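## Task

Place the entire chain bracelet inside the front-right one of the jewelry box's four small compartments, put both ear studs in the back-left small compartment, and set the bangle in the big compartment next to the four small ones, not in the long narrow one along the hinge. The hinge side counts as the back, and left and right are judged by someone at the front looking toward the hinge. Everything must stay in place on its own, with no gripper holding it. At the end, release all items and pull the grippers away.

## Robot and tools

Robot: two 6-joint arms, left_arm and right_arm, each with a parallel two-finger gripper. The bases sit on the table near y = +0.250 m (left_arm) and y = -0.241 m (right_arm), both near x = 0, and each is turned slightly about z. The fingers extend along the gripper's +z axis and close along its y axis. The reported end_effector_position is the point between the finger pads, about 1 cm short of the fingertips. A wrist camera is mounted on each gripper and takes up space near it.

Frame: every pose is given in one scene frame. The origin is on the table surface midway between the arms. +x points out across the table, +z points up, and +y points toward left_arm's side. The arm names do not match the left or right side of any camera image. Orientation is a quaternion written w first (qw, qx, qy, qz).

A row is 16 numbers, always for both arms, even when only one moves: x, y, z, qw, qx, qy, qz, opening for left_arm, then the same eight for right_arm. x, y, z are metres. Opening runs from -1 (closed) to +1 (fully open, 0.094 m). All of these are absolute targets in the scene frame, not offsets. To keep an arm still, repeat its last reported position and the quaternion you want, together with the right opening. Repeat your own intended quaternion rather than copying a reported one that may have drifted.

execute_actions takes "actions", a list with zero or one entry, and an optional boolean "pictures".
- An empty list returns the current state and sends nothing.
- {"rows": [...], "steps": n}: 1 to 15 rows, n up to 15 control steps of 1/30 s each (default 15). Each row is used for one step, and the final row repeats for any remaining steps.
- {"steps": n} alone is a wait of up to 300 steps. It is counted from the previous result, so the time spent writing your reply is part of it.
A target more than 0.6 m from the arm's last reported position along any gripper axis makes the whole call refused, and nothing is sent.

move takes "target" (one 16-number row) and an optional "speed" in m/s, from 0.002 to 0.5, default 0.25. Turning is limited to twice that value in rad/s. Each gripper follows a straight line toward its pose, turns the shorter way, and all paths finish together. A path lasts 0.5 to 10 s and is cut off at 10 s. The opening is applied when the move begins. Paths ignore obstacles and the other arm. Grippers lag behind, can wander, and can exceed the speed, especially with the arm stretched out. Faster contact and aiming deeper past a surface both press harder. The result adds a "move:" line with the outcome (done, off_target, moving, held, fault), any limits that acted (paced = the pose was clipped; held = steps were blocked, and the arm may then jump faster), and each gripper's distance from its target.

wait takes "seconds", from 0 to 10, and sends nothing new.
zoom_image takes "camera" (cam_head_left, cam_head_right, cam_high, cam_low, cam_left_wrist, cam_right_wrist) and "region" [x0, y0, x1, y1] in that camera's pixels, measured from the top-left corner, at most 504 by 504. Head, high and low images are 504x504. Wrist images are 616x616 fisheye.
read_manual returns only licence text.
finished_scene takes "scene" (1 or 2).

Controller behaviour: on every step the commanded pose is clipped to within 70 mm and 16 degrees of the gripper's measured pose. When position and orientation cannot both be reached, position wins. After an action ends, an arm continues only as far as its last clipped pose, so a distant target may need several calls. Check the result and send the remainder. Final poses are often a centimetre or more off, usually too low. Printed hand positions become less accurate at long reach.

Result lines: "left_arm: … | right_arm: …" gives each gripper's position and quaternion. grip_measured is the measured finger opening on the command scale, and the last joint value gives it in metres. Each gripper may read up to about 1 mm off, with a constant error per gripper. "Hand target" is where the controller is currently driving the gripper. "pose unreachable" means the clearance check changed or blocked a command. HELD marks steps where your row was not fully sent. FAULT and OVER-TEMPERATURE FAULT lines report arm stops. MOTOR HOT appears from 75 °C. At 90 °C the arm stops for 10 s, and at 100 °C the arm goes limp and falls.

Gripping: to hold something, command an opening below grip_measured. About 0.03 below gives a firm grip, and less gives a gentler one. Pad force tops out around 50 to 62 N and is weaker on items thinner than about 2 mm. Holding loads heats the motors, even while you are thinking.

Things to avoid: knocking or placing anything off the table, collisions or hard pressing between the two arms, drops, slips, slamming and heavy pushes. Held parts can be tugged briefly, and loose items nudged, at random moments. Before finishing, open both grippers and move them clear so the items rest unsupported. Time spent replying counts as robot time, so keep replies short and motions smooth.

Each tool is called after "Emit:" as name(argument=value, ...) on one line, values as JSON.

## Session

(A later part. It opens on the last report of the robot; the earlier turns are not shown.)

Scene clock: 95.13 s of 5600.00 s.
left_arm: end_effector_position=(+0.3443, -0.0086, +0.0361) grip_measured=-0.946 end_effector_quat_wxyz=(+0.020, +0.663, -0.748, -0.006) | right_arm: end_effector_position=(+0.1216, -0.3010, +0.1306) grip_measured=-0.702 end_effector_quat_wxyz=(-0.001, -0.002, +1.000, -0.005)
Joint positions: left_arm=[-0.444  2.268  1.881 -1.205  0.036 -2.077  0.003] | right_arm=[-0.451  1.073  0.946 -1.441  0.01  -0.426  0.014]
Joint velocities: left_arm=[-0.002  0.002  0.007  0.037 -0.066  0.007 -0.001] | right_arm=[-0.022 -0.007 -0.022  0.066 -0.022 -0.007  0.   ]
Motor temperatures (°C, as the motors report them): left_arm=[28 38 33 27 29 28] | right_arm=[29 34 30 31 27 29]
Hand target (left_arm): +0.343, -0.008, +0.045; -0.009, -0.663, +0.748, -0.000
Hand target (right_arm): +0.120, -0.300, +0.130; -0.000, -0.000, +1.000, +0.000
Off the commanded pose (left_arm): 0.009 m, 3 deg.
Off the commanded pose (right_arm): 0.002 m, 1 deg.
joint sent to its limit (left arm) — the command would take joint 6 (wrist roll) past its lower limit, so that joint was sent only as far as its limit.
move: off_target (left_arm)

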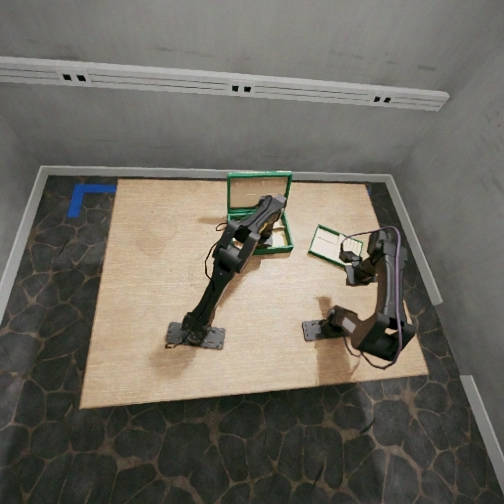

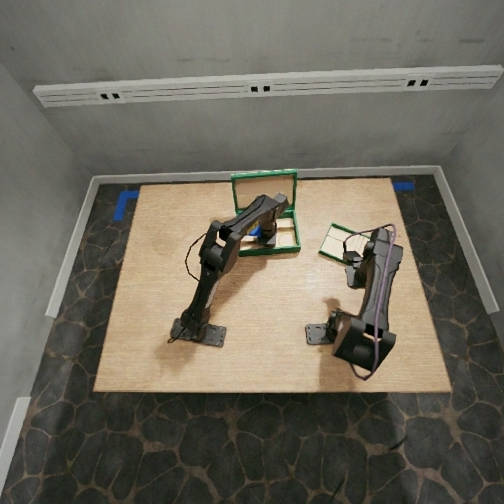

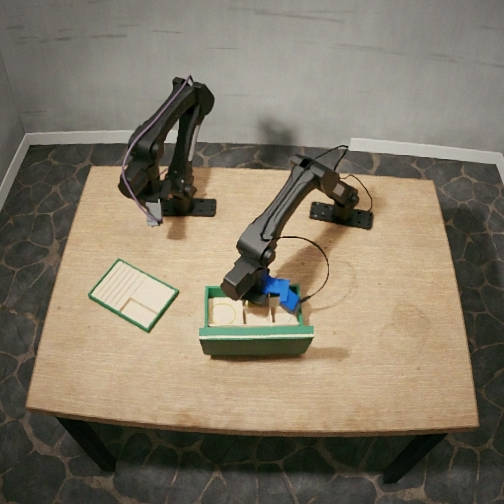

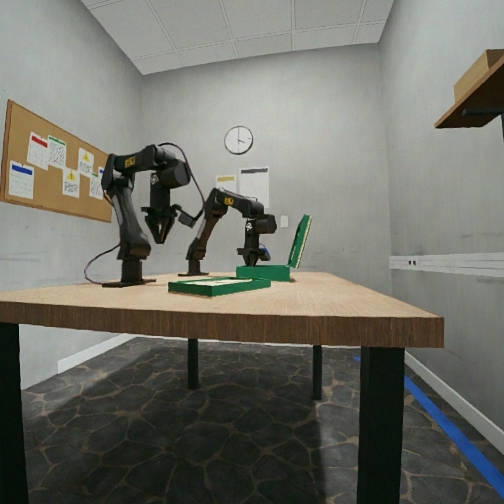

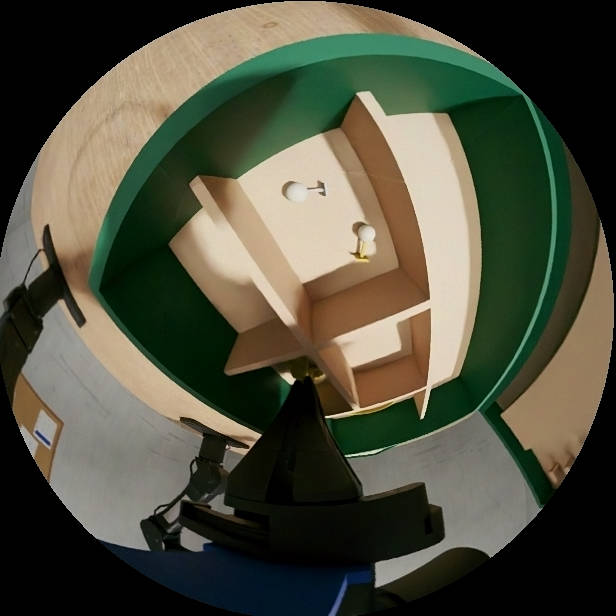

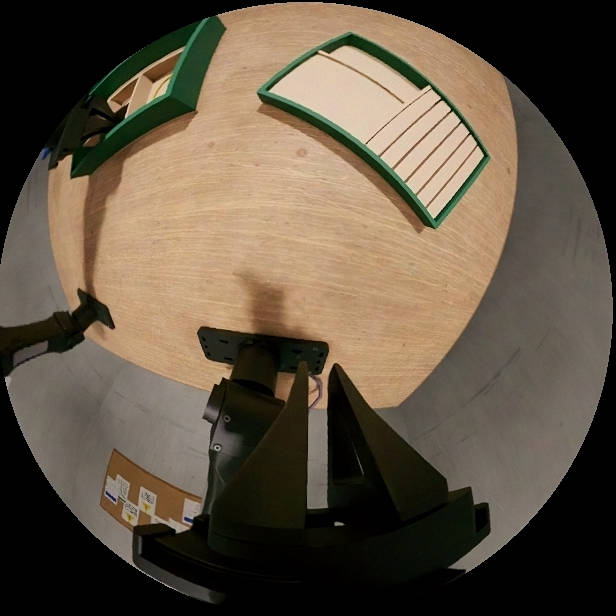

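Emit:
move(target=[0.342,-0.008,0.045,0,-0.68,0.735,0,-0.8,0.12,-0.3,0.13,0,0,1,0,-0.7])

Emit:
move(target=[0.342,-0.03,0.16,0,-0.68,0.735,0,-0.8,0.12,-0.3,0.13,0,0,1,0,-0.7], speed=0.1)

Scene clock: 97.80 s of 5600.00 s.
left_arm: end_effector_position=(+0.3449, -0.0091, +0.0361) grip_measured=-0.801 end_effector_quat_wxyz=(+0.019, +0.663, -0.748, -0.005) | right_arm: end_effector_position=(+0.1216, -0.3010, +0.1306) grip_measured=-0.702 end_effector_quat_wxyz=(-0.001, -0.002, +1.000, -0.005)
Joint positions: left_arm=[-0.444  2.268  1.881 -1.202  0.036 -2.077  0.009] | right_arm=[-0.451  1.073  0.946 -1.441  0.01  -0.426  0.014]
Joint velocities: left_arm=[-0.002 -0.012 -0.007  0.037 -0.022 -0.037 -0.001] | right_arm=[ 0.007 -0.002  0.002 -0.051  0.037 -0.007  0.001]
Motor temperatures (°C, as the motors report them): left_arm=[28 39 33 27 29 28] | right_arm=[29 34 30 31 27 29]
Hand target (left_arm): +0.342, -0.008, +0.045; -0.009, -0.663, +0.748, -0.001
Hand target (right_arm): +0.120, -0.300, +0.130; -0.000, +0.000, +1.000, -0.000
Off the commanded pose (left_arm): 0.009 m, 3 deg.
Off the commanded pose (right_arm): 0.002 m, 1 deg.
joint sent to its limit (left arm) — the command would take joint 6 (wrist roll) past its lower limit, so that joint was sent only as far as its limit.
move: off_target (left_arm)

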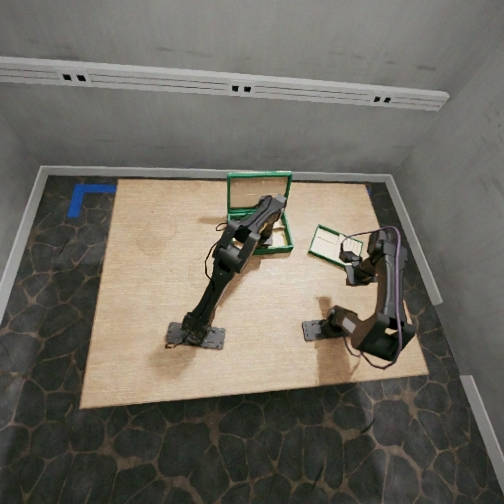

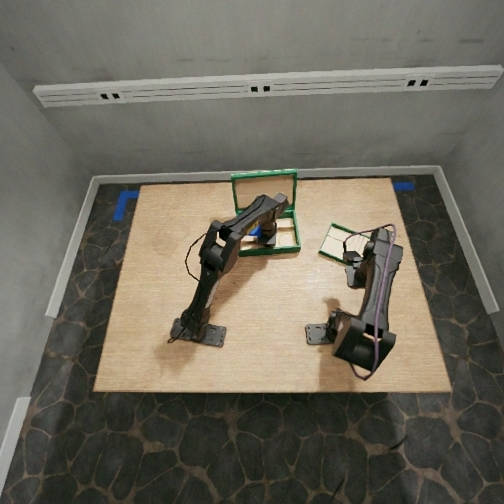

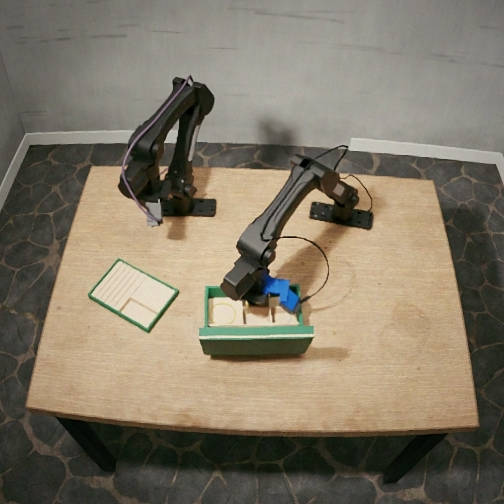

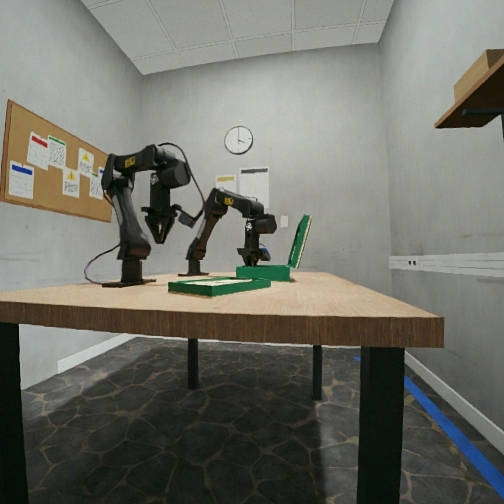

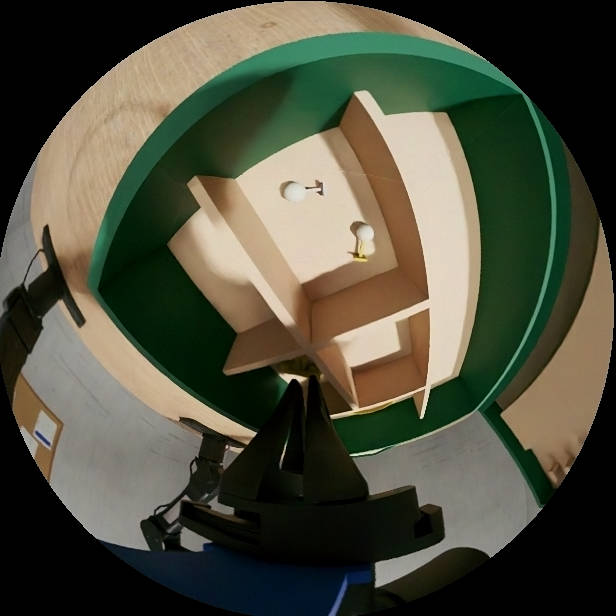

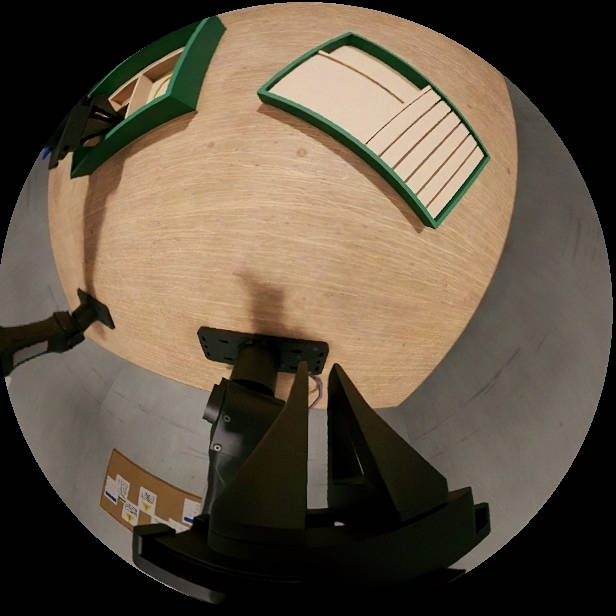

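Scene clock: 99.33 s of 5600.00 s.
left_arm: end_effector_position=(+0.3429, -0.0260, +0.1354) grip_measured=-0.801 end_effector_quat_wxyz=(+0.014, +0.650, -0.759, +0.019) | right_arm: end_effector_position=(+0.1216, -0.3010, +0.1306) grip_measured=-0.702 end_effector_quat_wxyz=(-0.001, -0.002, +1.000, -0.005)
Joint positions: left_arm=[-0.478  2.278  2.296 -1.557  0.036 -2.077  0.009] | right_arm=[-0.451  1.073  0.946 -1.441  0.01  -0.426  0.014]
Joint velocities: left_arm=[ 0.002  0.007  0.007  0.022 -0.051  0.051 -0.001] | right_arm=[-0.012 -0.002 -0.017 -0.007 -0.022  0.007 -0.001]
Motor temperatures (°C, as the motors report them): left_arm=[28 39 33 27 29 28] | right_arm=[29 34 30 31 27 29]
Hand target (left_arm): +0.341, -0.029, +0.159; -0.008, -0.649, +0.759, -0.044
Hand target (right_arm): +0.120, -0.300, +0.130; -0.000, +0.000, +1.000, -0.000
Off the commanded pose (left_arm): 0.025 m, 5 deg.
Off the commanded pose (right_arm): 0.002 m, 1 deg.
joint sent to its limit (left arm) — the command would take joint 4 (wrist pitch) past its lower limit and joint 6 (wrist roll) past its lower limit, so those joints were sent only as far as their limits.
move: off_target (left_arm)

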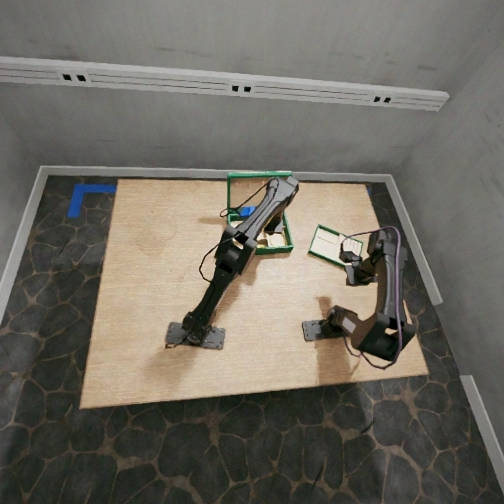

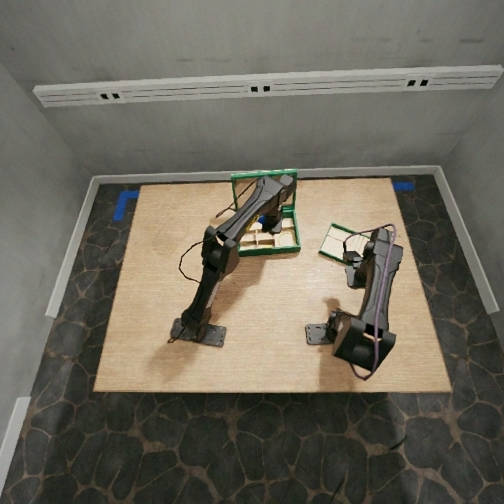

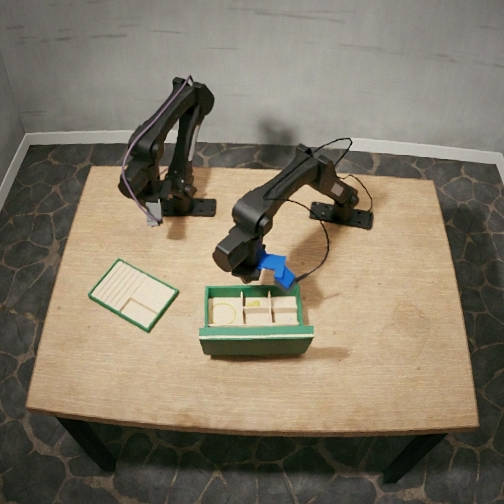

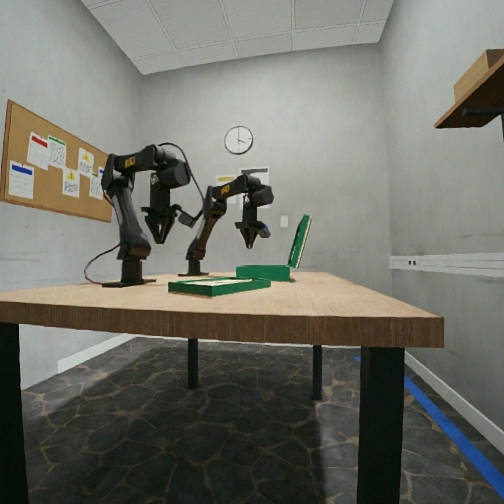

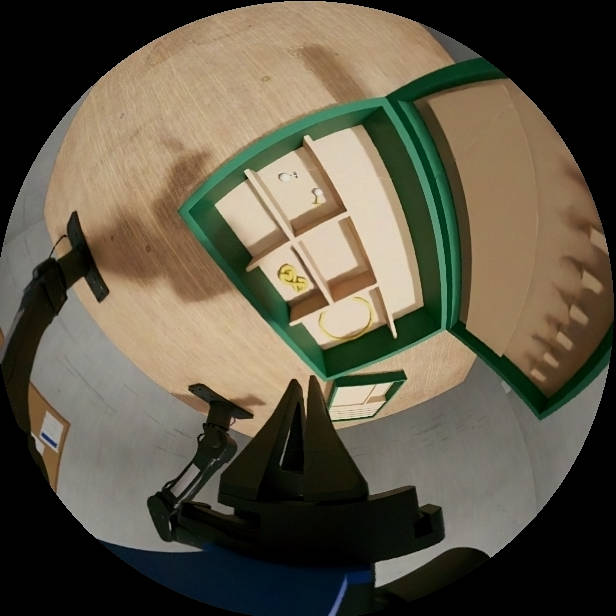

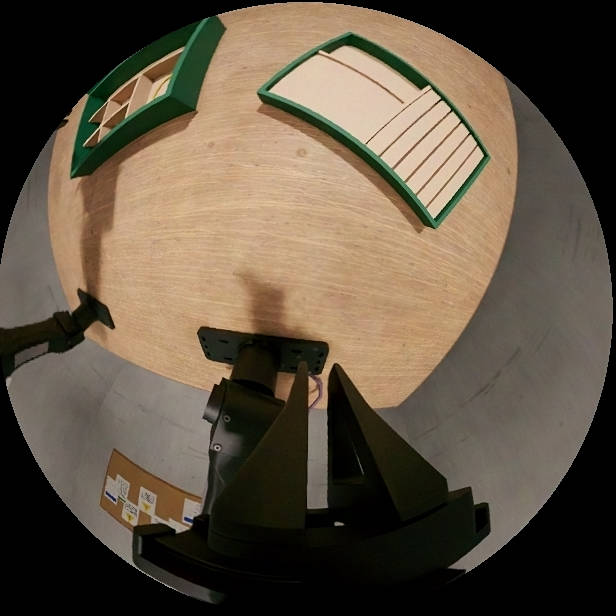

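Emit:
finished_scene(scene=1)

The scene is finished: the task was done.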